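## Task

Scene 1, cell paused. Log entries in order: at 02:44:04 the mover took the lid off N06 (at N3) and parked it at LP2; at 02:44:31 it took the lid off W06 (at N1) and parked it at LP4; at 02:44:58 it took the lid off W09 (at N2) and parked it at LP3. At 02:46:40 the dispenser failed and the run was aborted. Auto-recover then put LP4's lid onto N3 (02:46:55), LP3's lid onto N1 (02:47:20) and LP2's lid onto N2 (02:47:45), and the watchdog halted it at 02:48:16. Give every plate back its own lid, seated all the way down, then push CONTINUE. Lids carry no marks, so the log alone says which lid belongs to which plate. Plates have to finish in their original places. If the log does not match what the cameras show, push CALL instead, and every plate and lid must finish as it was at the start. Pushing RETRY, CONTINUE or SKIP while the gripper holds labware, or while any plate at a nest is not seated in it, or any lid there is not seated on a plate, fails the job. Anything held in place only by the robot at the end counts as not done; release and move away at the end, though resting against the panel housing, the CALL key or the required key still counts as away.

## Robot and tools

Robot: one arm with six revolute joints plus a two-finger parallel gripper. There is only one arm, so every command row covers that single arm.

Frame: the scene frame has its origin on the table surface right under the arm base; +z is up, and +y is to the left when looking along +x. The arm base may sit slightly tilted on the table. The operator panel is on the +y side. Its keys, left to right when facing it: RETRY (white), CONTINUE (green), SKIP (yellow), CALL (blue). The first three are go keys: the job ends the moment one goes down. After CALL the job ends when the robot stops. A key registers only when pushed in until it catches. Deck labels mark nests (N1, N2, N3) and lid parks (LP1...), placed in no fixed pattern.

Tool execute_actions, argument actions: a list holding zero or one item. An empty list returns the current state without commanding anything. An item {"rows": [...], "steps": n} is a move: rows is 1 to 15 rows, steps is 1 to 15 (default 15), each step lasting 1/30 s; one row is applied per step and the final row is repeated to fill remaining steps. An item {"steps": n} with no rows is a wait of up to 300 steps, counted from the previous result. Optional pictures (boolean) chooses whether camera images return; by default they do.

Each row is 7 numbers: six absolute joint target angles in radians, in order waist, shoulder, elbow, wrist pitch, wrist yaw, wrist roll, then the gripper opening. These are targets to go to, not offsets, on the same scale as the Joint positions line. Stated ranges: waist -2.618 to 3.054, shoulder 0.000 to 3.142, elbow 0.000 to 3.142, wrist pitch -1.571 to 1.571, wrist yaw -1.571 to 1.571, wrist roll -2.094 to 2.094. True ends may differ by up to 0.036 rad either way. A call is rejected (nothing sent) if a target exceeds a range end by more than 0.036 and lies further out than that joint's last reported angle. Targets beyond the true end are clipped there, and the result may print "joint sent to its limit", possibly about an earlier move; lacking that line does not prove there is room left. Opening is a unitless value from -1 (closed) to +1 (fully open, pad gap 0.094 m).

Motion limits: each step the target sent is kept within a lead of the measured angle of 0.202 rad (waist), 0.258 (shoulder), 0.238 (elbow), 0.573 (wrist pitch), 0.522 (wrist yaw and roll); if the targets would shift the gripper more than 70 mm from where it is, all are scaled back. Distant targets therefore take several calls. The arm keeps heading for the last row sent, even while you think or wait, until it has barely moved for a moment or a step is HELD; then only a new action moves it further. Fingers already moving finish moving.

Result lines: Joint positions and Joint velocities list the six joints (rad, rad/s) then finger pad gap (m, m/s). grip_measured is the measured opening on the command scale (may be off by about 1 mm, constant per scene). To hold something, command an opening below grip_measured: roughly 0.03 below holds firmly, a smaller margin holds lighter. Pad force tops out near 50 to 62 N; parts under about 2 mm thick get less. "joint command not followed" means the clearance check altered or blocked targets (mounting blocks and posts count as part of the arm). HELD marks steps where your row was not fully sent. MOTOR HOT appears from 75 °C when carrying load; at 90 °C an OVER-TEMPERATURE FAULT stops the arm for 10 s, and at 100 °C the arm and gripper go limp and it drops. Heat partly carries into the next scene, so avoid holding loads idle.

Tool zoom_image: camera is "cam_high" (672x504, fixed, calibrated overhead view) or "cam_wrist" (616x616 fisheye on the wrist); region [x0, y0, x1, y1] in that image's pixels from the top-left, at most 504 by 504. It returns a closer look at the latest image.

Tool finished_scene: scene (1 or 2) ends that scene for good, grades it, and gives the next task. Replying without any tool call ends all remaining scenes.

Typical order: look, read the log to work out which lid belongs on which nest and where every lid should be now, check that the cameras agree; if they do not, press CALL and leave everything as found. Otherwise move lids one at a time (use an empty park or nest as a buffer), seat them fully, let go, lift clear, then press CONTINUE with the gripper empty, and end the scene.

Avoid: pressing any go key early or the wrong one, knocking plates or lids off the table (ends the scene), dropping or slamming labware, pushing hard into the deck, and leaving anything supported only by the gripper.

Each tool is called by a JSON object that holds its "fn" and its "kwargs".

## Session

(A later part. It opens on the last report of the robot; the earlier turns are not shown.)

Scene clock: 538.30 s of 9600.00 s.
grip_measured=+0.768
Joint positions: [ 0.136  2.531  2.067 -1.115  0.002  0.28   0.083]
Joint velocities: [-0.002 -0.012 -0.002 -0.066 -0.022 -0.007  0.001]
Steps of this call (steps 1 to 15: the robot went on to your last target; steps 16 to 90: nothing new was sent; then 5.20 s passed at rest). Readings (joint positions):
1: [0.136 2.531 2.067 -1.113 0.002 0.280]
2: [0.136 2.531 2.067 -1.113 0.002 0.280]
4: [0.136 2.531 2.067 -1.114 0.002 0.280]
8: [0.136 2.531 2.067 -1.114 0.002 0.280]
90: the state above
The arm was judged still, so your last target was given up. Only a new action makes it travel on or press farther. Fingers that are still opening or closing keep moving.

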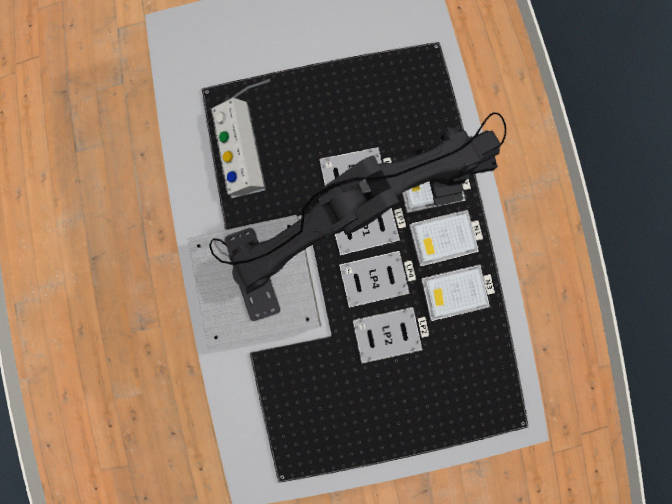

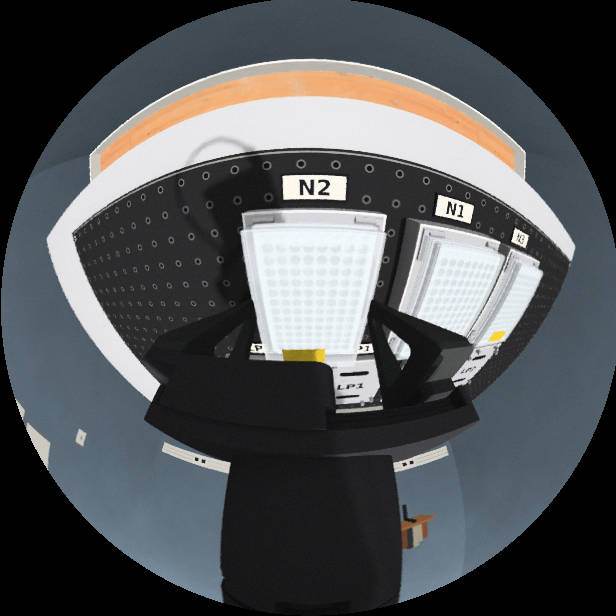

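{"fn": "execute_actions", "kwargs": {"actions": [{"rows": [[0.136,2.535,2.060,-1.095,0.004,0.283,0.735],[0.136,2.535,2.058,-1.093,0.004,0.283,0.735],[0.136,2.535,2.056,-1.091,0.004,0.283,0.735],[0.136,2.535,2.054,-1.088,0.004,0.283,0.735],[0.136,2.535,2.052,-1.085,0.004,0.283,0.735],[0.136,2.535,2.050,-1.082,0.004,0.283,0.735],[0.136,2.535,2.047,-1.079,0.004,0.283,0.735],[0.136,2.535,2.045,-1.076,0.004,0.283,0.735],[0.136,2.535,2.042,-1.073,0.004,0.283,0.735],[0.136,2.535,2.040,-1.070,0.004,0.283,0.735],[0.136,2.535,2.038,-1.067,0.004,0.283,0.735],[0.136,2.535,2.036,-1.064,0.004,0.283,0.735],[0.136,2.535,2.035,-1.062,0.004,0.283,0.735],[0.136,2.535,2.034,-1.060,0.004,0.283,0.735],[0.136,2.535,2.034,-1.060,0.004,0.283,0.735]], "steps": 15}], "pictures": false}}

{"fn": "execute_actions", "kwargs": {"actions": [{"steps": 15}]}}

{"fn": "zoom_image", "kwargs": {"camera": "cam_wrist", "region": [200, 200, 430, 370]}}

Scene clock: 543.73 s of 9600.00 s.
grip_measured=+0.768
Joint positions: [ 0.136  2.531  2.042 -1.09   0.002  0.28   0.083]
Joint velocities: [-0.012 -0.012 -0.022 -0.022  0.051 -0.007 -0.001]
Steps of this call (steps 1 to 90: nothing new was sent; then 1.93 s passed at rest; steps 91 to 105: all 15 steps of this action). Readings (joint positions):
91: [0.136 2.531 2.067 -1.115 0.002 0.280]
92: [0.136 2.531 2.067 -1.115 0.002 0.280]
94: [0.136 2.531 2.067 -1.113 0.002 0.280]
98: [0.136 2.531 2.060 -1.104 0.002 0.280]
105: the state above

Scene clock: 544.23 s of 9600.00 s.
grip_measured=+0.768
Joint positions: [ 0.136  2.531  2.041 -1.083  0.002  0.28   0.083]
Joint velocities: [-0.002 -0.017 -0.002  0.007  0.007 -0.007 -0.002]
Steps of this call (steps 1 to 15: the robot went on to your last target). Readings (joint positions):
1: [0.136 2.531 2.041 -1.088 0.002 0.280]
2: [0.136 2.531 2.041 -1.087 0.002 0.280]
4: [0.136 2.531 2.041 -1.085 0.002 0.280]
8: [0.136 2.531 2.041 -1.083 0.002 0.280]
15: the state above
The arm was judged still, so your last target was given up. Only a new action makes it travel on or press farther. Fingers that are still opening or closing keep moving.

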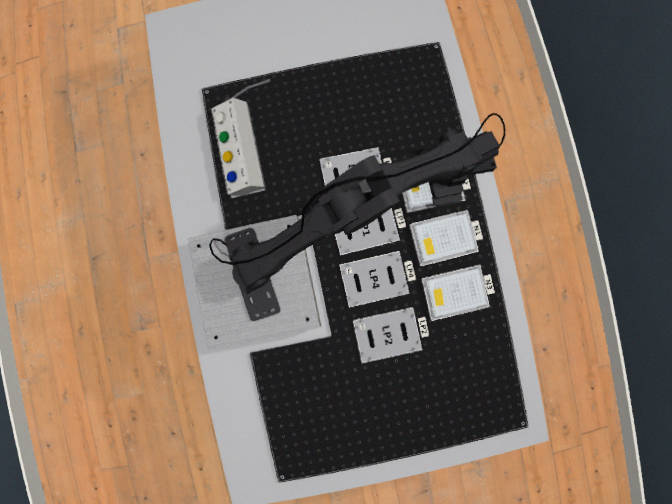

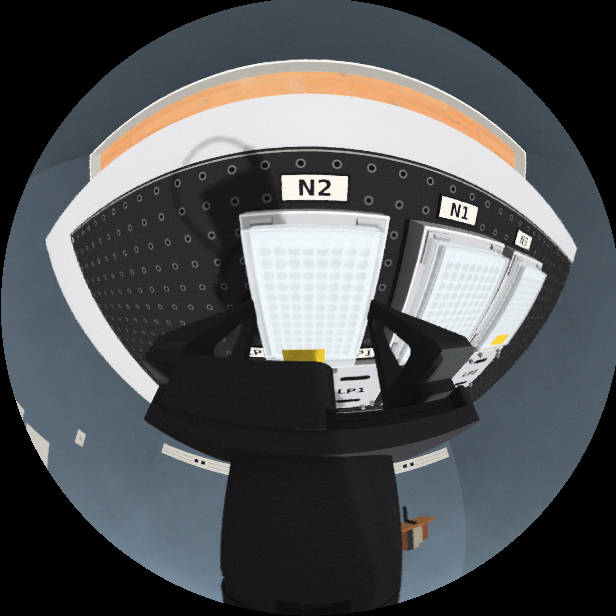

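Region (200, 200, 430, 370) of cam_wrist's 616x616 image, scaled by 2.191, with more detail than that image has; it fills the top 373 rows of this view, and the rest is white.

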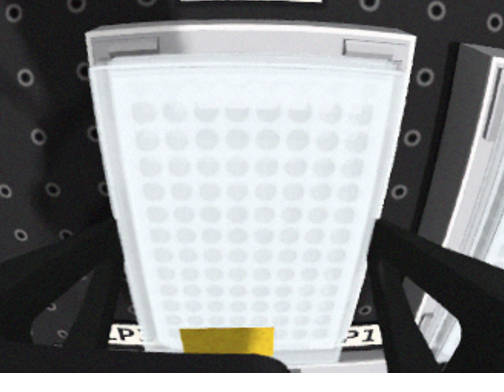

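{"fn": "execute_actions", "kwargs": {"actions": [{"rows": [[0.136,2.535,2.036,-1.062,0.008,0.283,0.735],[0.136,2.535,2.036,-1.062,0.010,0.283,0.735],[0.136,2.535,2.036,-1.062,0.012,0.283,0.735],[0.136,2.535,2.036,-1.062,0.014,0.283,0.735],[0.136,2.535,2.036,-1.062,0.015,0.283,0.735]], "steps": 15}]}}

{"fn": "zoom_image", "kwargs": {"camera": "cam_wrist", "region": [200, 200, 430, 370]}}

Scene clock: 554.07 s of 9600.00 s.
grip_measured=+0.768
Joint positions: [ 0.136  2.531  2.041 -1.083  0.007  0.28   0.083]
Joint velocities: [-0.002 -0.002 -0.007 -0.007  0.022 -0.066 -0.   ]
Steps of this call (steps 1 to 90: nothing new was sent; then 6.33 s passed at rest; steps 91 to 105: all 15 steps of this action). Readings (joint positions):
91: [0.136 2.531 2.041 -1.083 0.002 0.280]
92: [0.136 2.531 2.041 -1.083 0.003 0.280]
94: [0.136 2.531 2.041 -1.083 0.003 0.280]
98: [0.136 2.531 2.041 -1.083 0.006 0.280]
105: the state above

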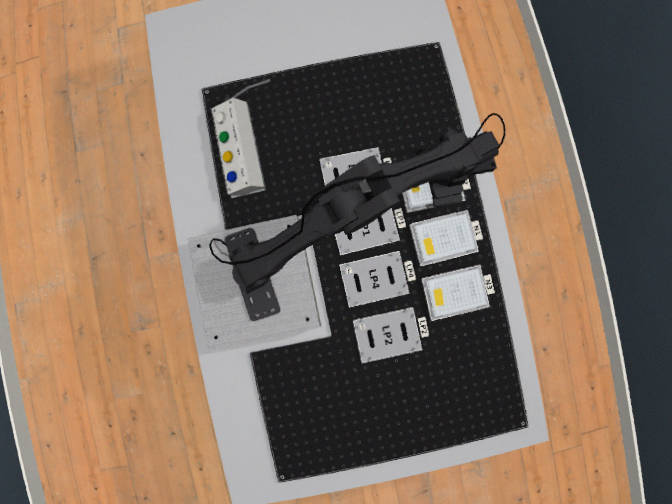

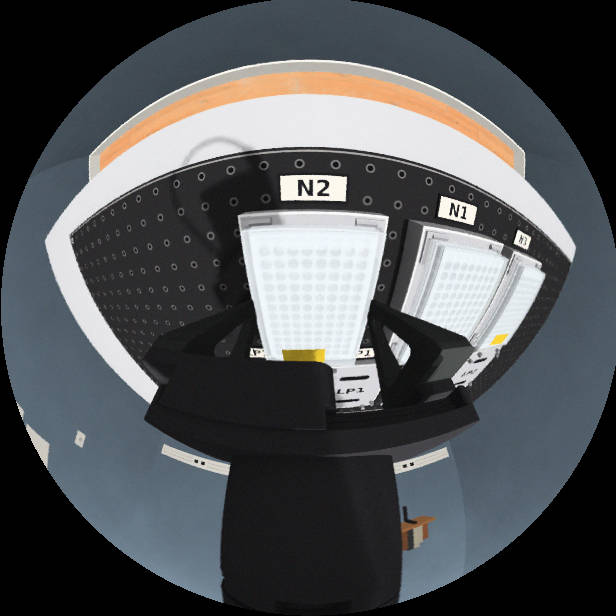

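Region (200, 200, 430, 370) of cam_wrist's 616x616 image, scaled by 2.191, with more detail than that image has; it fills the top 373 rows of this view, and the rest is white.

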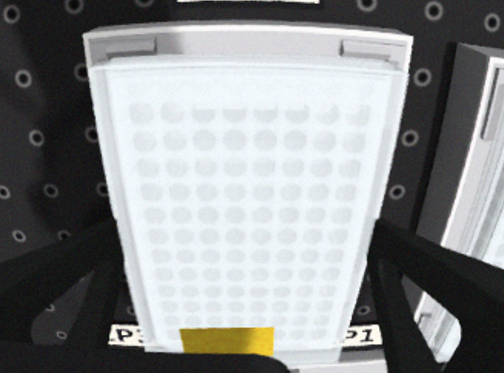

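{"fn": "execute_actions", "kwargs": {"actions": [{"rows": [[0.136,2.535,2.034,-1.062,0.013,0.283,0.735],[0.136,2.535,2.033,-1.061,0.013,0.283,0.735],[0.136,2.535,2.032,-1.060,0.013,0.283,0.735],[0.136,2.535,2.031,-1.058,0.013,0.283,0.735],[0.136,2.535,2.030,-1.057,0.013,0.283,0.735],[0.136,2.535,2.028,-1.055,0.013,0.283,0.735],[0.136,2.535,2.027,-1.054,0.013,0.283,0.735],[0.136,2.535,2.026,-1.052,0.013,0.283,0.735],[0.136,2.535,2.024,-1.051,0.013,0.283,0.735],[0.136,2.535,2.023,-1.049,0.013,0.283,0.735],[0.136,2.535,2.022,-1.048,0.013,0.283,0.735],[0.136,2.535,2.021,-1.047,0.013,0.283,0.735],[0.136,2.535,2.020,-1.046,0.013,0.283,0.735],[0.136,2.535,2.019,-1.045,0.013,0.283,0.735],[0.136,2.535,2.019,-1.045,0.013,0.283,0.735]], "steps": 15}], "pictures": false}}

{"fn": "execute_actions", "kwargs": {"actions": [{"steps": 15}]}}

{"fn": "zoom_image", "kwargs": {"camera": "cam_wrist", "region": [200, 200, 430, 370]}}

Scene clock: 559.57 s of 9600.00 s.
grip_measured=+0.768
Joint positions: [ 0.136  2.531  2.028 -1.07   0.007  0.28   0.083]
Joint velocities: [-0.012  0.002 -0.051  0.051  0.007 -0.022 -0.001]
Steps of this call (steps 1 to 15: the robot went on to your last target; steps 16 to 90: nothing new was sent; then 2.00 s passed at rest; steps 91 to 105: all 15 steps of this action). Readings (joint positions):
91: [0.136 2.531 2.041 -1.083 0.007 0.280]
92: [0.136 2.531 2.041 -1.083 0.007 0.280]
94: [0.136 2.531 2.041 -1.082 0.007 0.280]
98: [0.136 2.531 2.041 -1.079 0.007 0.280]
105: the state above

Scene clock: 560.07 s of 9600.00 s.
grip_measured=+0.768
Joint positions: [ 0.136  2.531  2.026 -1.068  0.007  0.28   0.083]
Joint velocities: [ 0.007 -0.012  0.002  0.007  0.022  0.007 -0.   ]
Steps of this call (steps 1 to 15: the robot went on to your last target). Readings (joint positions):
1: [0.136 2.531 2.027 -1.070 0.007 0.280]
2: [0.136 2.531 2.026 -1.070 0.007 0.280]
4: [0.136 2.531 2.026 -1.069 0.007 0.280]
8: [0.136 2.531 2.026 -1.068 0.007 0.280]
15: the state above
The arm was judged still, so your last target was given up. Only a new action makes it travel on or press farther. Fingers that are still opening or closing keep moving.

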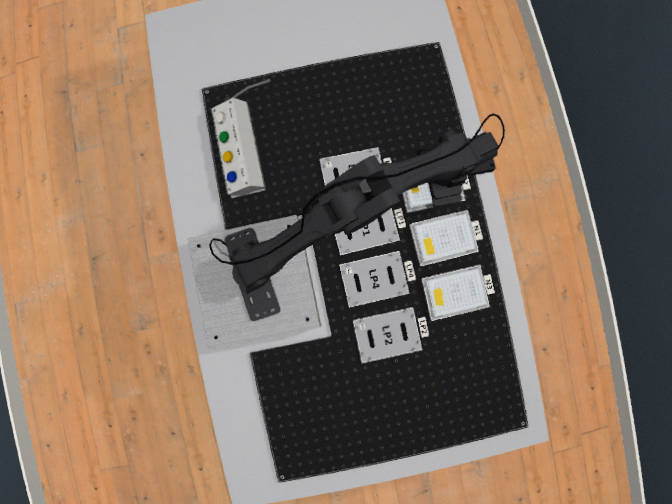

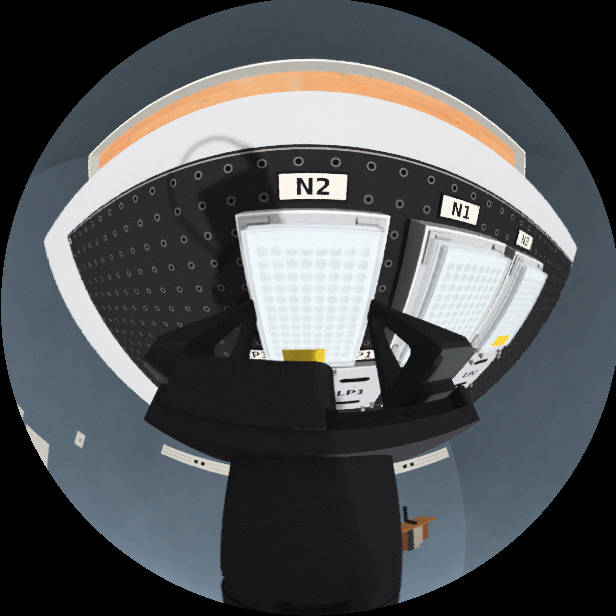

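Region (200, 200, 430, 370) of cam_wrist's 616x616 image, scaled by 2.191, with more detail than that image has; it fills the top 373 rows of this view, and the rest is white.

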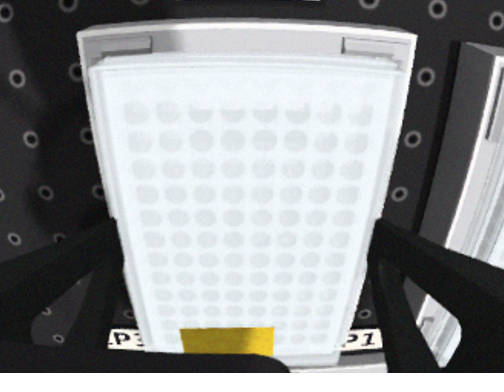

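{"fn": "execute_actions", "kwargs": {"actions": [{"rows": [[0.136,2.535,2.018,-1.046,0.013,0.283,0.735],[0.136,2.535,2.017,-1.045,0.013,0.283,0.735],[0.136,2.535,2.016,-1.044,0.013,0.283,0.735],[0.136,2.535,2.015,-1.043,0.013,0.283,0.735],[0.136,2.535,2.014,-1.042,0.013,0.283,0.735],[0.136,2.535,2.013,-1.041,0.013,0.283,0.735],[0.136,2.535,2.012,-1.040,0.013,0.283,0.735],[0.136,2.535,2.012,-1.039,0.013,0.283,0.735],[0.136,2.535,2.012,-1.038,0.013,0.283,0.735]], "steps": 15}], "pictures": false}}

{"fn": "execute_actions", "kwargs": {"actions": [{"steps": 12}]}}

{"fn": "zoom_image", "kwargs": {"camera": "cam_wrist", "region": [200, 200, 430, 370]}}

Scene clock: 563.93 s of 9600.00 s.
grip_measured=+0.768
Joint positions: [ 0.136  2.531  2.026 -1.066  0.007  0.28   0.083]
Joint velocities: [-0.002 -0.002 -0.017 -0.007  0.051  0.066 -0.   ]
Steps of this call (steps 1 to 90: nothing new was sent; then 0.37 s passed at rest; steps 91 to 105: all 15 steps of this action). Readings (joint positions):
91: [0.136 2.531 2.026 -1.068 0.007 0.280]
92: [0.136 2.531 2.026 -1.068 0.007 0.280]
94: [0.136 2.531 2.026 -1.068 0.007 0.280]
98: [0.136 2.531 2.026 -1.066 0.007 0.280]
105: the state above

Scene clock: 564.33 s of 9600.00 s.
grip_measured=+0.768
Joint positions: [ 0.136  2.531  2.026 -1.066  0.007  0.28   0.083]
Joint velocities: [-0.012  0.012  0.012 -0.007 -0.007 -0.022  0.001]
Steps of this call (steps 1 to 12: the robot went on to your last target). Readings (joint positions):
1: [0.136 2.531 2.026 -1.066 0.007 0.280]
2: [0.136 2.531 2.026 -1.066 0.007 0.280]
4: [0.136 2.531 2.026 -1.066 0.007 0.280]
8: [0.136 2.531 2.026 -1.066 0.007 0.280]
12: the state above

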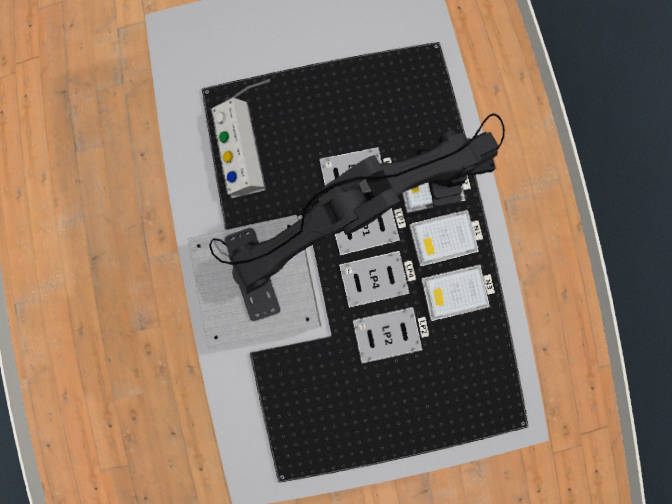

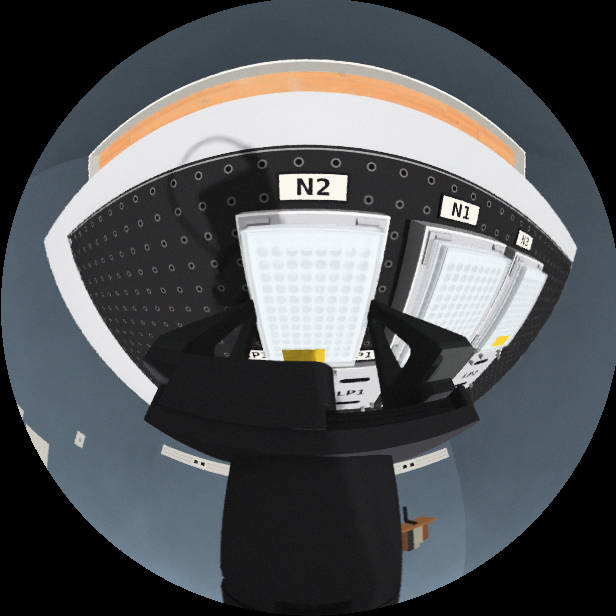

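Region (200, 200, 430, 370) of cam_wrist's 616x616 image, scaled by 2.191, with more detail than that image has; it fills the top 373 rows of this view, and the rest is white.

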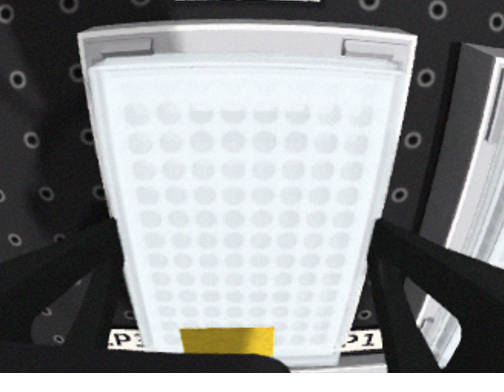

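{"fn": "execute_actions", "kwargs": {"actions": [{"rows": [[0.136,2.535,2.012,-1.045,0.013,0.283,0.735],[0.136,2.535,2.011,-1.045,0.013,0.283,0.735],[0.136,2.535,2.010,-1.045,0.013,0.283,0.735],[0.136,2.535,2.009,-1.044,0.013,0.283,0.735],[0.136,2.535,2.009,-1.043,0.013,0.283,0.735],[0.136,2.535,2.009,-1.042,0.013,0.283,0.735],[0.136,2.535,2.010,-1.042,0.013,0.283,0.735]], "steps": 15}], "pictures": false}}

{"fn": "execute_actions", "kwargs": {"actions": [{"steps": 10}]}}

{"fn": "zoom_image", "kwargs": {"camera": "cam_wrist", "region": [200, 200, 430, 370]}}

Scene clock: 569.97 s of 9600.00 s.
grip_measured=+0.768
Joint positions: [ 0.136  2.531  2.02  -1.062  0.007  0.28   0.083]
Joint velocities: [-0.022  0.012  0.012 -0.066 -0.037 -0.051  0.   ]
Steps of this call (steps 1 to 15: the robot went on to your last target; steps 16 to 90: nothing new was sent; then 2.13 s passed at rest; steps 91 to 105: all 15 steps of this action). Readings (joint positions):
91: [0.136 2.531 2.026 -1.066 0.007 0.280]
92: [0.136 2.531 2.026 -1.066 0.007 0.280]
94: [0.136 2.531 2.023 -1.065 0.007 0.280]
98: [0.136 2.531 2.020 -1.063 0.007 0.280]
105: the state above

Scene clock: 570.30 s of 9600.00 s.
grip_measured=+0.768
Joint positions: [ 0.136  2.531  2.02  -1.062  0.007  0.28   0.083]
Joint velocities: [ 0.002 -0.017  0.002 -0.081  0.007 -0.037  0.   ]
Steps of this call (steps 1 to 10: the robot went on to your last target). Readings (joint positions):
1: [0.136 2.531 2.020 -1.062 0.007 0.280]
2: [0.136 2.531 2.020 -1.062 0.007 0.280]
4: [0.136 2.531 2.020 -1.062 0.007 0.280]
8: [0.136 2.531 2.020 -1.062 0.007 0.280]
10: the state above

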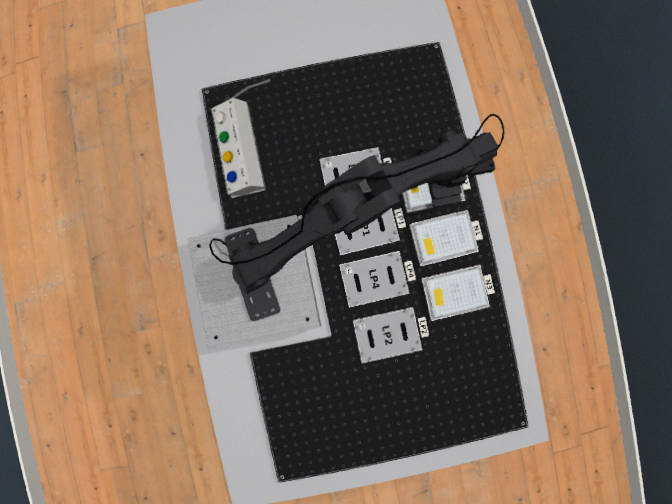

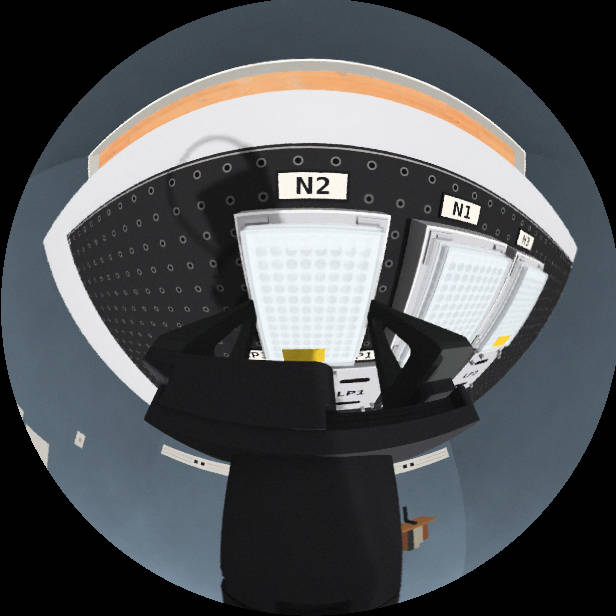

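Region (200, 200, 430, 370) of cam_wrist's 616x616 image, scaled by 2.191, with more detail than that image has; it fills the top 373 rows of this view, and the rest is white.

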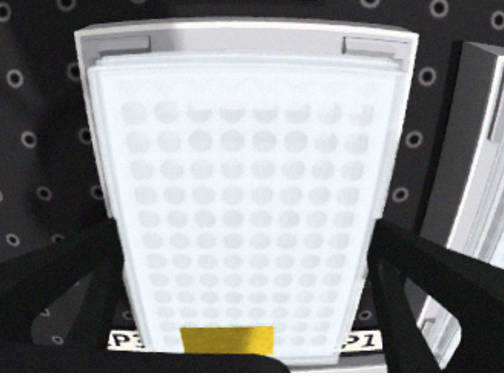

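{"fn": "execute_actions", "kwargs": {"actions": [{"rows": [[0.136,2.535,2.022,-1.062,0.010,0.283,0.75],[0.136,2.535,2.022,-1.062,0.010,0.283,0.76],[0.136,2.535,2.022,-1.062,0.010,0.283,0.77],[0.136,2.535,2.022,-1.062,0.010,0.283,0.78],[0.136,2.535,2.022,-1.062,0.010,0.283,0.79],[0.136,2.535,2.022,-1.062,0.010,0.283,0.81],[0.136,2.535,2.022,-1.062,0.010,0.283,0.83],[0.136,2.535,2.022,-1.062,0.010,0.283,0.85],[0.136,2.535,2.022,-1.062,0.010,0.283,0.87],[0.136,2.535,2.022,-1.062,0.010,0.283,0.89],[0.136,2.535,2.022,-1.062,0.010,0.283,0.91],[0.136,2.535,2.022,-1.062,0.010,0.283,0.93],[0.136,2.535,2.022,-1.062,0.010,0.283,0.95],[0.136,2.535,2.022,-1.062,0.010,0.283,0.97],[0.136,2.535,2.022,-1.062,0.010,0.283,0.98]], "steps": 15}], "pictures": false}}

{"fn": "execute_actions", "kwargs": {"actions": [{"rows": [[0.136,2.535,2.030,-1.075,0.010,0.283,0.98],[0.136,2.535,2.040,-1.082,0.010,0.283,0.98],[0.136,2.535,2.048,-1.088,0.010,0.283,0.98],[0.136,2.535,2.056,-1.095,0.010,0.283,0.98],[0.136,2.535,2.065,-1.103,0.010,0.283,0.98],[0.136,2.535,2.074,-1.112,0.010,0.283,0.98],[0.136,2.535,2.084,-1.122,0.010,0.283,0.98],[0.136,2.535,2.094,-1.132,0.010,0.283,0.98],[0.136,2.535,2.104,-1.142,0.010,0.283,0.98],[0.136,2.535,2.113,-1.151,0.010,0.283,0.98],[0.136,2.535,2.121,-1.159,0.010,0.283,0.98],[0.136,2.535,2.128,-1.166,0.010,0.283,0.98],[0.136,2.535,2.133,-1.171,0.010,0.283,0.98],[0.136,2.535,2.136,-1.174,0.010,0.283,0.98],[0.136,2.535,2.137,-1.175,0.010,0.283,0.98]], "steps": 15}], "pictures": false}}

{"fn": "execute_actions", "kwargs": {"actions": [{"steps": 10}]}}

{"fn": "zoom_image", "kwargs": {"camera": "cam_wrist", "region": [150, 150, 600, 420]}}

Scene clock: 577.50 s of 9600.00 s.
grip_measured=+0.973
Joint positions: [ 0.136  2.531  2.02  -1.062  0.007  0.28   0.093]
Joint velocities: [ 0.012  0.002  0.007  0.051 -0.022  0.007  0.011]
Steps of this call (steps 1 to 15: the robot went on to your last target; steps 16 to 90: nothing new was sent; then 3.70 s passed at rest; steps 91 to 105: all 15 steps of this action). Readings (joint positions):
91: [0.136 2.531 2.020 -1.062 0.007 0.280]
92: [0.136 2.531 2.020 -1.062 0.007 0.280]
94: [0.136 2.531 2.020 -1.062 0.007 0.280]
98: [0.136 2.531 2.020 -1.062 0.007 0.280]
105: the state above

Scene clock: 578.00 s of 9600.00 s.
grip_measured=+0.979
Joint positions: [ 0.136  2.531  2.108 -1.134  0.007  0.28   0.093]
Joint velocities: [-0.002 -0.007  0.11  -0.183 -0.11  -0.081 -0.001]
Steps of this call (steps 1 to 15: all 15 steps of this action). Readings (joint positions):
1: [0.136 2.531 2.020 -1.062 0.007 0.280]
2: [0.136 2.531 2.020 -1.063 0.007 0.280]
4: [0.136 2.531 2.021 -1.067 0.007 0.280]
8: [0.136 2.531 2.046 -1.092 0.007 0.280]
15: the state above

Scene clock: 578.33 s of 9600.00 s.
grip_measured=+0.979
Joint positions: [ 0.136  2.531  2.112 -1.156  0.007  0.28   0.093]
Joint velocities: [-0.002 -0.002 -0.002 -0.007  0.007  0.007 -0.001]
Steps of this call (steps 1 to 10: the robot went on to your last target). Readings (joint positions):
1: [0.136 2.531 2.111 -1.138 0.007 0.280]
2: [0.136 2.531 2.112 -1.141 0.007 0.280]
4: [0.136 2.531 2.112 -1.147 0.007 0.280]
8: [0.136 2.531 2.112 -1.155 0.007 0.280]
10: the state above

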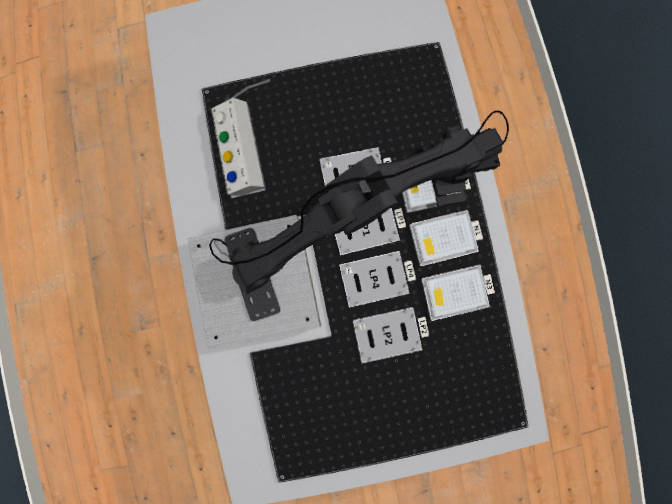

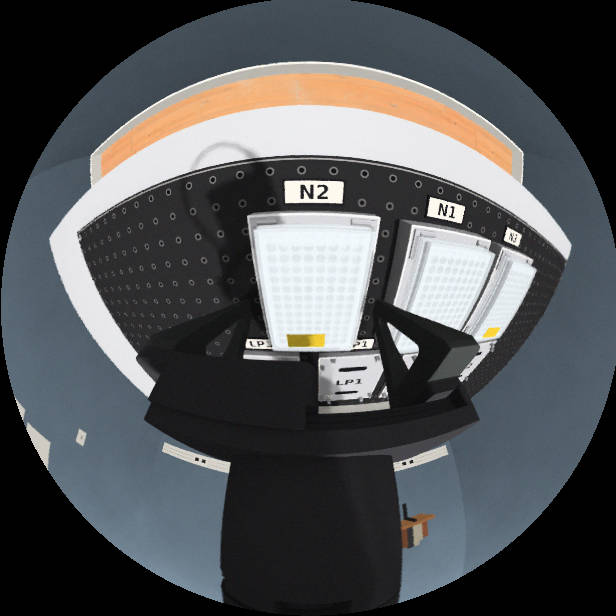

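Region (150, 150, 600, 420) of cam_wrist's 616x616 image, scaled by 1.120, with more detail than that image has; it fills the top 302 rows of this view, and the rest is white.

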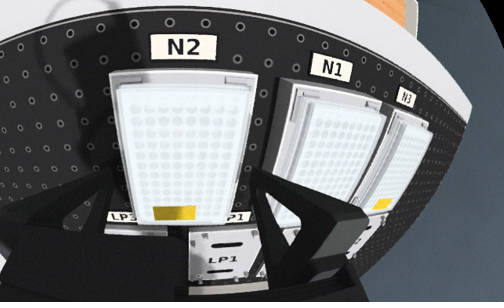

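{"fn": "zoom_image", "kwargs": {"camera": "cam_high", "region": [170, 70, 330, 230]}}

Region (170, 70, 330, 230) of cam_high's 672x504 image, scaled by 3.150, with more detail than that image has.

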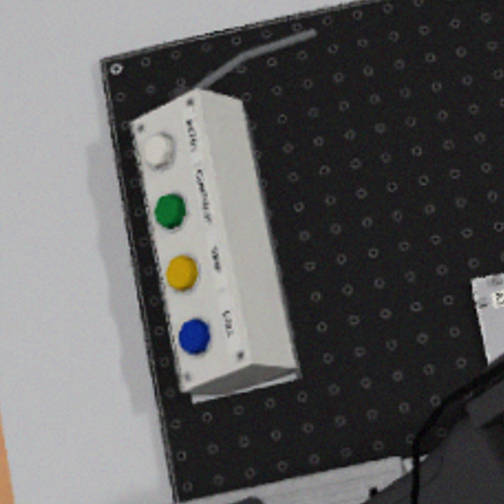

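{"fn": "execute_actions", "kwargs": {"actions": [{"rows": [[0.137,2.505,2.108,-1.140,0.007,0.275,0.98],[0.138,2.504,2.107,-1.140,0.007,0.275,0.98],[0.141,2.502,2.105,-1.139,0.007,0.274,0.98],[0.145,2.501,2.102,-1.139,0.007,0.273,0.98],[0.150,2.498,2.099,-1.138,0.007,0.272,0.98],[0.156,2.495,2.095,-1.137,0.007,0.271,0.98],[0.164,2.491,2.091,-1.136,0.007,0.269,0.98],[0.172,2.487,2.086,-1.135,0.007,0.267,0.98],[0.182,2.483,2.080,-1.134,0.007,0.265,0.98],[0.192,2.477,2.073,-1.133,0.007,0.263,0.94],[0.204,2.472,2.066,-1.131,0.007,0.260,0.89],[0.217,2.466,2.058,-1.129,0.007,0.258,0.85],[0.230,2.459,2.050,-1.127,0.007,0.255,0.80],[0.245,2.452,2.041,-1.126,0.007,0.251,0.76],[0.260,2.444,2.032,-1.123,0.007,0.248,0.72]], "steps": 15}], "pictures": false}}

{"fn": "execute_actions", "kwargs": {"actions": [{"rows": [[0.277,2.436,2.021,-1.121,0.007,0.245,0.67],[0.294,2.427,2.011,-1.119,0.007,0.241,0.63],[0.312,2.419,1.999,-1.117,0.007,0.237,0.58],[0.332,2.409,1.988,-1.114,0.007,0.233,0.54],[0.351,2.399,1.975,-1.111,0.007,0.228,0.50],[0.372,2.389,1.963,-1.109,0.007,0.224,0.45],[0.393,2.379,1.950,-1.106,0.007,0.219,0.41],[0.415,2.368,1.936,-1.103,0.007,0.214,0.36],[0.438,2.357,1.922,-1.100,0.007,0.210,0.32],[0.462,2.346,1.908,-1.097,0.007,0.205,0.28],[0.485,2.334,1.893,-1.094,0.007,0.199,0.23],[0.510,2.322,1.878,-1.090,0.007,0.194,0.19],[0.535,2.310,1.863,-1.087,0.007,0.189,0.14],[0.560,2.297,1.847,-1.084,0.007,0.183,0.10],[0.586,2.285,1.831,-1.080,0.007,0.178,0.06]], "steps": 15}], "pictures": false}}

{"fn": "execute_actions", "kwargs": {"actions": [{"rows": [[0.612,2.272,1.815,-1.077,0.007,0.172,0.01],[0.638,2.259,1.799,-1.073,0.007,0.166,-0.03],[0.665,2.246,1.783,-1.070,0.007,0.160,-0.08],[0.692,2.233,1.766,-1.066,0.007,0.155,-0.12],[0.719,2.219,1.749,-1.063,0.007,0.149,-0.16],[0.746,2.206,1.733,-1.059,0.007,0.143,-0.21],[0.773,2.193,1.716,-1.055,0.007,0.137,-0.25],[0.801,2.179,1.699,-1.052,0.007,0.131,-0.30],[0.828,2.166,1.682,-1.048,0.007,0.125,-0.34],[0.855,2.153,1.666,-1.044,0.007,0.119,-0.38],[0.882,2.139,1.649,-1.041,0.007,0.113,-0.43],[0.909,2.126,1.632,-1.037,0.007,0.108,-0.47],[0.936,2.113,1.616,-1.034,0.007,0.102,-0.52],[0.962,2.100,1.600,-1.030,0.007,0.096,-0.56],[0.988,2.087,1.584,-1.027,0.007,0.090,-0.60]], "steps": 15}], "pictures": false}}

{"fn": "execute_actions", "kwargs": {"actions": [{"rows": [[1.014,2.075,1.568,-1.023,0.007,0.085,-0.65],[1.039,2.062,1.552,-1.020,0.007,0.079,-0.69],[1.064,2.050,1.537,-1.017,0.007,0.074,-0.74],[1.089,2.038,1.522,-1.013,0.007,0.069,-0.78],[1.113,2.027,1.507,-1.010,0.007,0.064,-0.82],[1.136,2.015,1.493,-1.007,0.007,0.058,-0.87],[1.159,2.004,1.479,-1.004,0.007,0.054,-0.91],[1.181,1.993,1.465,-1.001,0.007,0.049,-0.96],[1.202,1.983,1.452,-0.998,0.007,0.044,-1],[1.223,1.973,1.440,-0.996,0.007,0.040,-1],[1.242,1.963,1.427,-0.993,0.007,0.035,-1],[1.262,1.953,1.416,-0.990,0.007,0.031,-1],[1.280,1.945,1.404,-0.988,0.007,0.027,-1],[1.297,1.936,1.394,-0.986,0.007,0.023,-1],[1.314,1.928,1.383,-0.984,0.007,0.020,-1]], "steps": 15}], "pictures": false}}

{"fn": "execute_actions", "kwargs": {"actions": [{"rows": [[1.329,1.920,1.374,-0.981,0.007,0.017,-1],[1.344,1.913,1.365,-0.980,0.007,0.013,-1],[1.357,1.906,1.357,-0.978,0.007,0.010,-1],[1.370,1.900,1.349,-0.976,0.007,0.008,-1],[1.382,1.895,1.342,-0.974,0.007,0.005,-1],[1.392,1.889,1.335,-0.973,0.007,0.003,-1],[1.402,1.885,1.329,-0.972,0.007,0.001,-1],[1.410,1.881,1.324,-0.971,0.007,-0.001,-1],[1.418,1.877,1.320,-0.970,0.007,-0.003,-1],[1.424,1.874,1.316,-0.969,0.007,-0.004,-1],[1.429,1.871,1.313,-0.968,0.007,-0.005,-1],[1.433,1.870,1.310,-0.968,0.007,-0.006,-1],[1.436,1.868,1.308,-0.967,0.007,-0.007,-1],[1.437,1.867,1.307,-0.967,0.007,-0.007,-1],[1.438,1.867,1.307,-0.967,0.007,-0.007,-1]], "steps": 15}], "pictures": false}}

{"fn": "execute_actions", "kwargs": {"actions": [{"steps": 12}]}}

Scene clock: 655.60 s of 9600.00 s.
grip_measured=+0.740
Joint positions: [ 0.218  2.499  2.052 -1.149  0.007  0.266  0.082]
Joint velocities: [ 0.457 -0.203 -0.271 -0.051 -0.022 -0.095 -0.037]
Steps of this call (steps 1 to 30: the robot went on to your last target; steps 31 to 90: nothing new was sent; then 73.77 s passed at rest; steps 91 to 105: all 15 steps of this action). Readings (joint positions):
91: [0.136 2.531 2.112 -1.159 0.007 0.280]
92: [0.136 2.531 2.112 -1.159 0.007 0.280]
94: [0.136 2.531 2.112 -1.159 0.007 0.280]
98: [0.143 2.529 2.103 -1.155 0.007 0.278]
105: the state above

Scene clock: 656.10 s of 9600.00 s.
grip_measured=+0.080
Joint positions: [ 0.535  2.342  1.866 -1.109  0.007  0.206  0.051]
Joint velocities: [ 0.711 -0.364 -0.471  0.007 -0.037 -0.183 -0.037]
Steps of this call (steps 1 to 15: all 15 steps of this action). Readings (joint positions):
1: [0.235 2.491 2.043 -1.147 0.007 0.263]
2: [0.252 2.483 2.034 -1.145 0.007 0.260]
4: [0.289 2.465 2.013 -1.141 0.007 0.254]
8: [0.370 2.423 1.966 -1.130 0.007 0.238]
15: the state above

Scene clock: 656.60 s of 9600.00 s.
grip_measured=-0.580
Joint positions: [ 0.941  2.144  1.62  -1.057  0.006  0.121  0.02 ]
Joint velocities: [ 0.735 -0.379 -0.471  0.022  0.022 -0.212 -0.036]
Steps of this call (steps 1 to 15: all 15 steps of this action). Readings (joint positions):
1: [0.561 2.330 1.850 -1.105 0.007 0.201]
2: [0.587 2.317 1.834 -1.102 0.007 0.195]
4: [0.641 2.292 1.802 -1.095 0.007 0.184]
8: [0.751 2.238 1.735 -1.081 0.007 0.161]
15: the state above

Scene clock: 657.10 s of 9600.00 s.
grip_measured=-0.986
Joint positions: [ 1.282  1.976  1.409 -1.014  0.006  0.044  0.001]
Joint velocities: [ 0.481 -0.266 -0.33   0.081  0.051 -0.183 -0.001]
Steps of this call (steps 1 to 15: all 15 steps of this action). Readings (joint positions):
1: [0.968 2.131 1.604 -1.053 0.006 0.115]
2: [0.994 2.118 1.588 -1.050 0.006 0.109]
4: [1.045 2.093 1.556 -1.043 0.006 0.098]
8: [1.141 2.046 1.497 -1.031 0.006 0.077]
15: the state above

Scene clock: 657.60 s of 9600.00 s.
grip_measured=-0.986
Joint positions: [ 1.43   1.902  1.317 -0.993  0.006  0.003  0.001]
Joint velocities: [ 0.051 -0.032 -0.042 -0.007  0.037  0.007 -0.   ]
Steps of this call (steps 1 to 15: all 15 steps of this action). Readings (joint positions):
1: [1.299 1.967 1.399 -1.012 0.006 0.040]
2: [1.315 1.959 1.389 -1.010 0.006 0.036]
4: [1.344 1.945 1.371 -1.006 0.006 0.029]
8: [1.390 1.922 1.342 -0.999 0.006 0.016]
15: the state above

Scene clock: 658.00 s of 9600.00 s.
grip_measured=-0.986
Joint positions: [ 1.432  1.901  1.316 -0.989  0.006  0.     0.001]
Joint velocities: [ 0.002 -0.007 -0.017  0.007  0.037  0.051 -0.   ]
Steps of this call (steps 1 to 12: the robot went on to your last target). Readings (joint positions):
1: [1.431 1.901 1.316 -0.993 0.006 0.003]
2: [1.432 1.901 1.316 -0.993 0.006 0.002]
4: [1.432 1.901 1.316 -0.991 0.006 0.001]
8: [1.432 1.901 1.316 -0.990 0.006 0.000]
12: the state above

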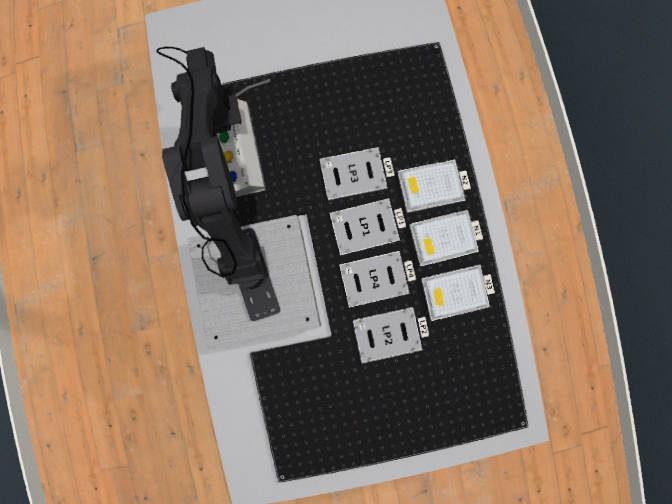

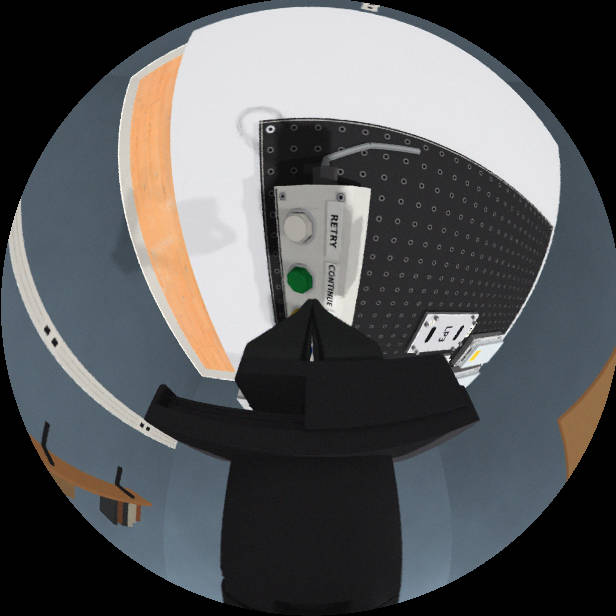

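{"fn": "execute_actions", "kwargs": {"actions": [{"rows": [[1.440,1.905,1.312,-0.970,0.007,-0.003,-1],[1.443,1.908,1.310,-0.968,0.007,-0.003,-1],[1.446,1.912,1.308,-0.965,0.007,-0.003,-1],[1.449,1.915,1.306,-0.961,0.007,-0.003,-1],[1.452,1.918,1.304,-0.956,0.007,-0.003,-1],[1.455,1.921,1.302,-0.951,0.007,-0.003,-1],[1.457,1.924,1.299,-0.946,0.007,-0.003,-1],[1.459,1.927,1.297,-0.941,0.007,-0.003,-1],[1.461,1.930,1.295,-0.936,0.007,-0.003,-1],[1.462,1.932,1.293,-0.931,0.007,-0.003,-1],[1.463,1.934,1.291,-0.926,0.007,-0.003,-1],[1.464,1.936,1.289,-0.922,0.007,-0.003,-1],[1.465,1.937,1.288,-0.919,0.007,-0.003,-1],[1.465,1.938,1.2875,-0.917,0.007,-0.003,-1],[1.465,1.938,1.2875,-0.9165,0.007,-0.003,-1]], "steps": 15}], "pictures": false}}

{"fn": "execute_actions", "kwargs": {"actions": [{"steps": 15}]}}

{"fn": "zoom_image", "kwargs": {"camera": "cam_wrist", "region": [210, 160, 410, 360]}}

Scene clock: 680.83 s of 9600.00 s.
grip_measured=-0.986
Joint positions: [ 1.457  1.929  1.295 -0.95   0.006 -0.     0.001]
Joint velocities: [ 0.017  0.071 -0.071  0.007  0.037  0.037  0.001]
Steps of this call (steps 1 to 15: the robot went on to your last target; steps 16 to 90: nothing new was sent; then 19.33 s passed at rest; steps 91 to 105: all 15 steps of this action). Readings (joint positions):
91: [1.432 1.901 1.316 -0.988 0.006 -0.000]
92: [1.432 1.901 1.316 -0.988 0.006 -0.000]
94: [1.434 1.901 1.316 -0.988 0.006 -0.000]
98: [1.446 1.904 1.316 -0.978 0.006 -0.000]
105: the state above

Scene clock: 681.33 s of 9600.00 s.
grip_measured=-0.986
Joint positions: [ 1.457  1.932  1.293 -0.938  0.006 -0.     0.001]
Joint velocities: [-0.027 -0.017  0.007 -0.007 -0.022  0.081 -0.   ]
Steps of this call (steps 1 to 15: the robot went on to your last target). Readings (joint positions):
1: [1.457 1.931 1.294 -0.948 0.006 -0.000]
2: [1.457 1.932 1.293 -0.947 0.006 -0.000]
4: [1.457 1.932 1.293 -0.944 0.006 -0.000]
8: [1.457 1.932 1.293 -0.940 0.006 -0.000]
15: the state above

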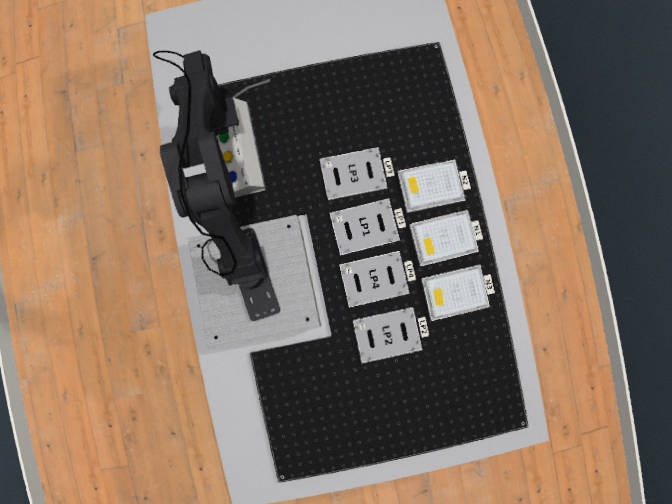

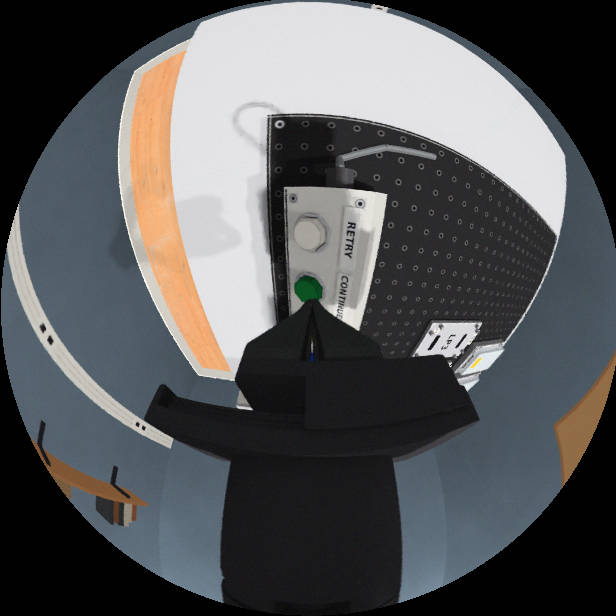

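Region (210, 160, 410, 360) of cam_wrist's 616x616 image, scaled by 2.520, with more detail than that image has.

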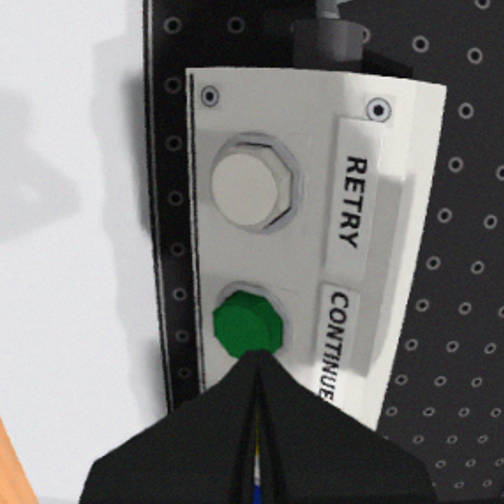

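{"fn": "execute_actions", "kwargs": {"actions": [{"rows": [[1.465,1.938,1.289,-0.918,0.007,-0.003,-1],[1.468,1.941,1.287,-0.916,0.007,-0.003,-1],[1.470,1.944,1.285,-0.913,0.007,-0.003,-1],[1.472,1.947,1.283,-0.909,0.007,-0.003,-1],[1.473,1.950,1.280,-0.904,0.007,-0.003,-1],[1.474,1.953,1.278,-0.899,0.007,-0.003,-1],[1.475,1.955,1.276,-0.894,0.007,-0.003,-1],[1.475,1.957,1.274,-0.889,0.007,-0.003,-1],[1.475,1.959,1.272,-0.884,0.007,-0.003,-1],[1.475,1.961,1.270,-0.879,0.007,-0.003,-1],[1.475,1.963,1.268,-0.874,0.007,-0.003,-1],[1.475,1.965,1.266,-0.869,0.007,-0.003,-1],[1.475,1.966,1.264,-0.865,0.007,-0.003,-1],[1.475,1.967,1.263,-0.863,0.007,-0.003,-1],[1.475,1.967,1.263,-0.862,0.007,-0.003,-1]], "steps": 15}], "pictures": false}}

{"fn": "execute_actions", "kwargs": {"actions": [{"steps": 15}]}}

{"fn": "zoom_image", "kwargs": {"camera": "cam_wrist", "region": [210, 160, 410, 360]}}

Scene clock: 696.67 s of 9600.00 s.
grip_measured=-0.986
Joint positions: [ 1.468  1.957  1.272 -0.896  0.006 -0.     0.001]
Joint velocities: [-0.007  0.066 -0.061  0.081 -0.007  0.022 -0.001]
Steps of this call (steps 1 to 15: the robot went on to your last target; steps 16 to 90: nothing new was sent; then 11.83 s passed at rest; steps 91 to 105: all 15 steps of this action). Readings (joint positions):
91: [1.457 1.932 1.293 -0.938 0.006 -0.000]
92: [1.457 1.932 1.293 -0.938 0.006 -0.000]
94: [1.458 1.932 1.293 -0.936 0.006 -0.000]
98: [1.465 1.935 1.293 -0.925 0.006 -0.000]
105: the state above

Scene clock: 697.17 s of 9600.00 s.
grip_measured=-0.986
Joint positions: [ 1.468  1.961  1.269 -0.883  0.006 -0.     0.001]
Joint velocities: [ 0.007 -0.017  0.002 -0.022  0.022 -0.037  0.001]
Steps of this call (steps 1 to 15: the robot went on to your last target). Readings (joint positions):
1: [1.468 1.959 1.270 -0.895 0.006 -0.000]
2: [1.468 1.960 1.269 -0.893 0.006 -0.000]
4: [1.468 1.961 1.269 -0.890 0.006 -0.000]
8: [1.468 1.961 1.269 -0.886 0.006 -0.000]
15: the state above

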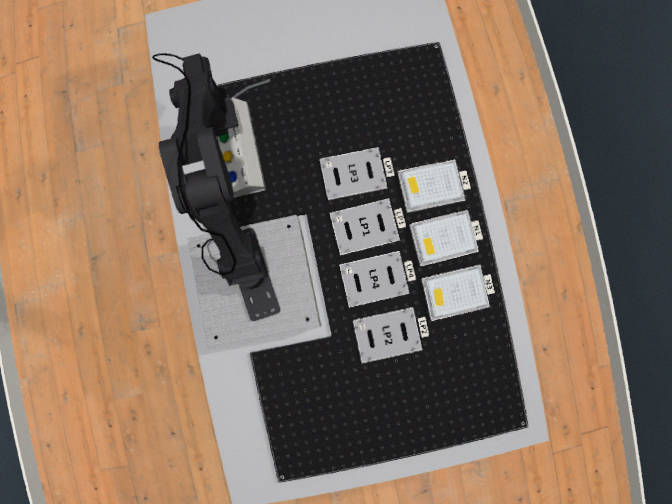

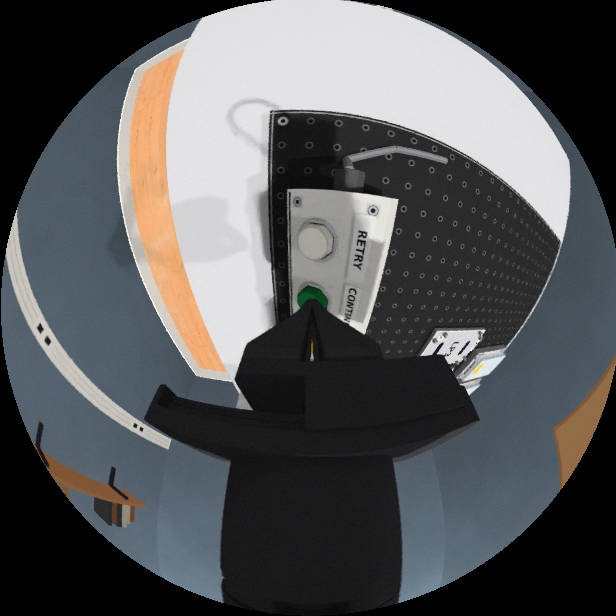

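Region (210, 160, 410, 360) of cam_wrist's 616x616 image, scaled by 2.520, with more detail than that image has.

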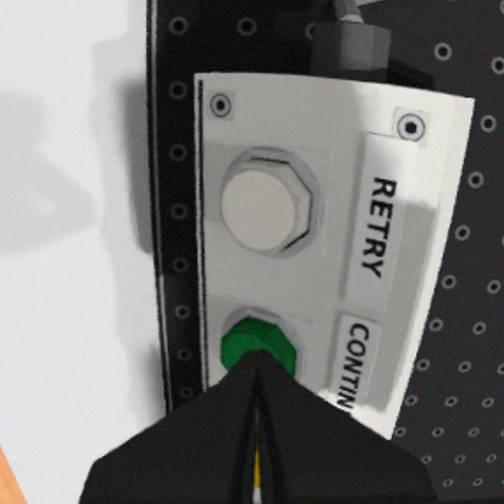

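{"fn": "zoom_image", "kwargs": {"camera": "cam_high", "region": [380, 145, 520, 330]}}

Region (380, 145, 520, 330) of cam_high's 672x504 image, scaled by 2.724, with more detail than that image has; it fills the left 381 columns of this view, and the rest is white.

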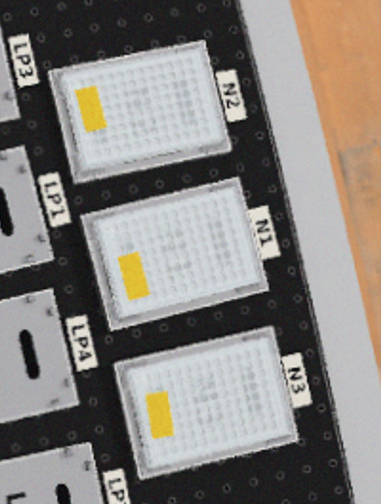

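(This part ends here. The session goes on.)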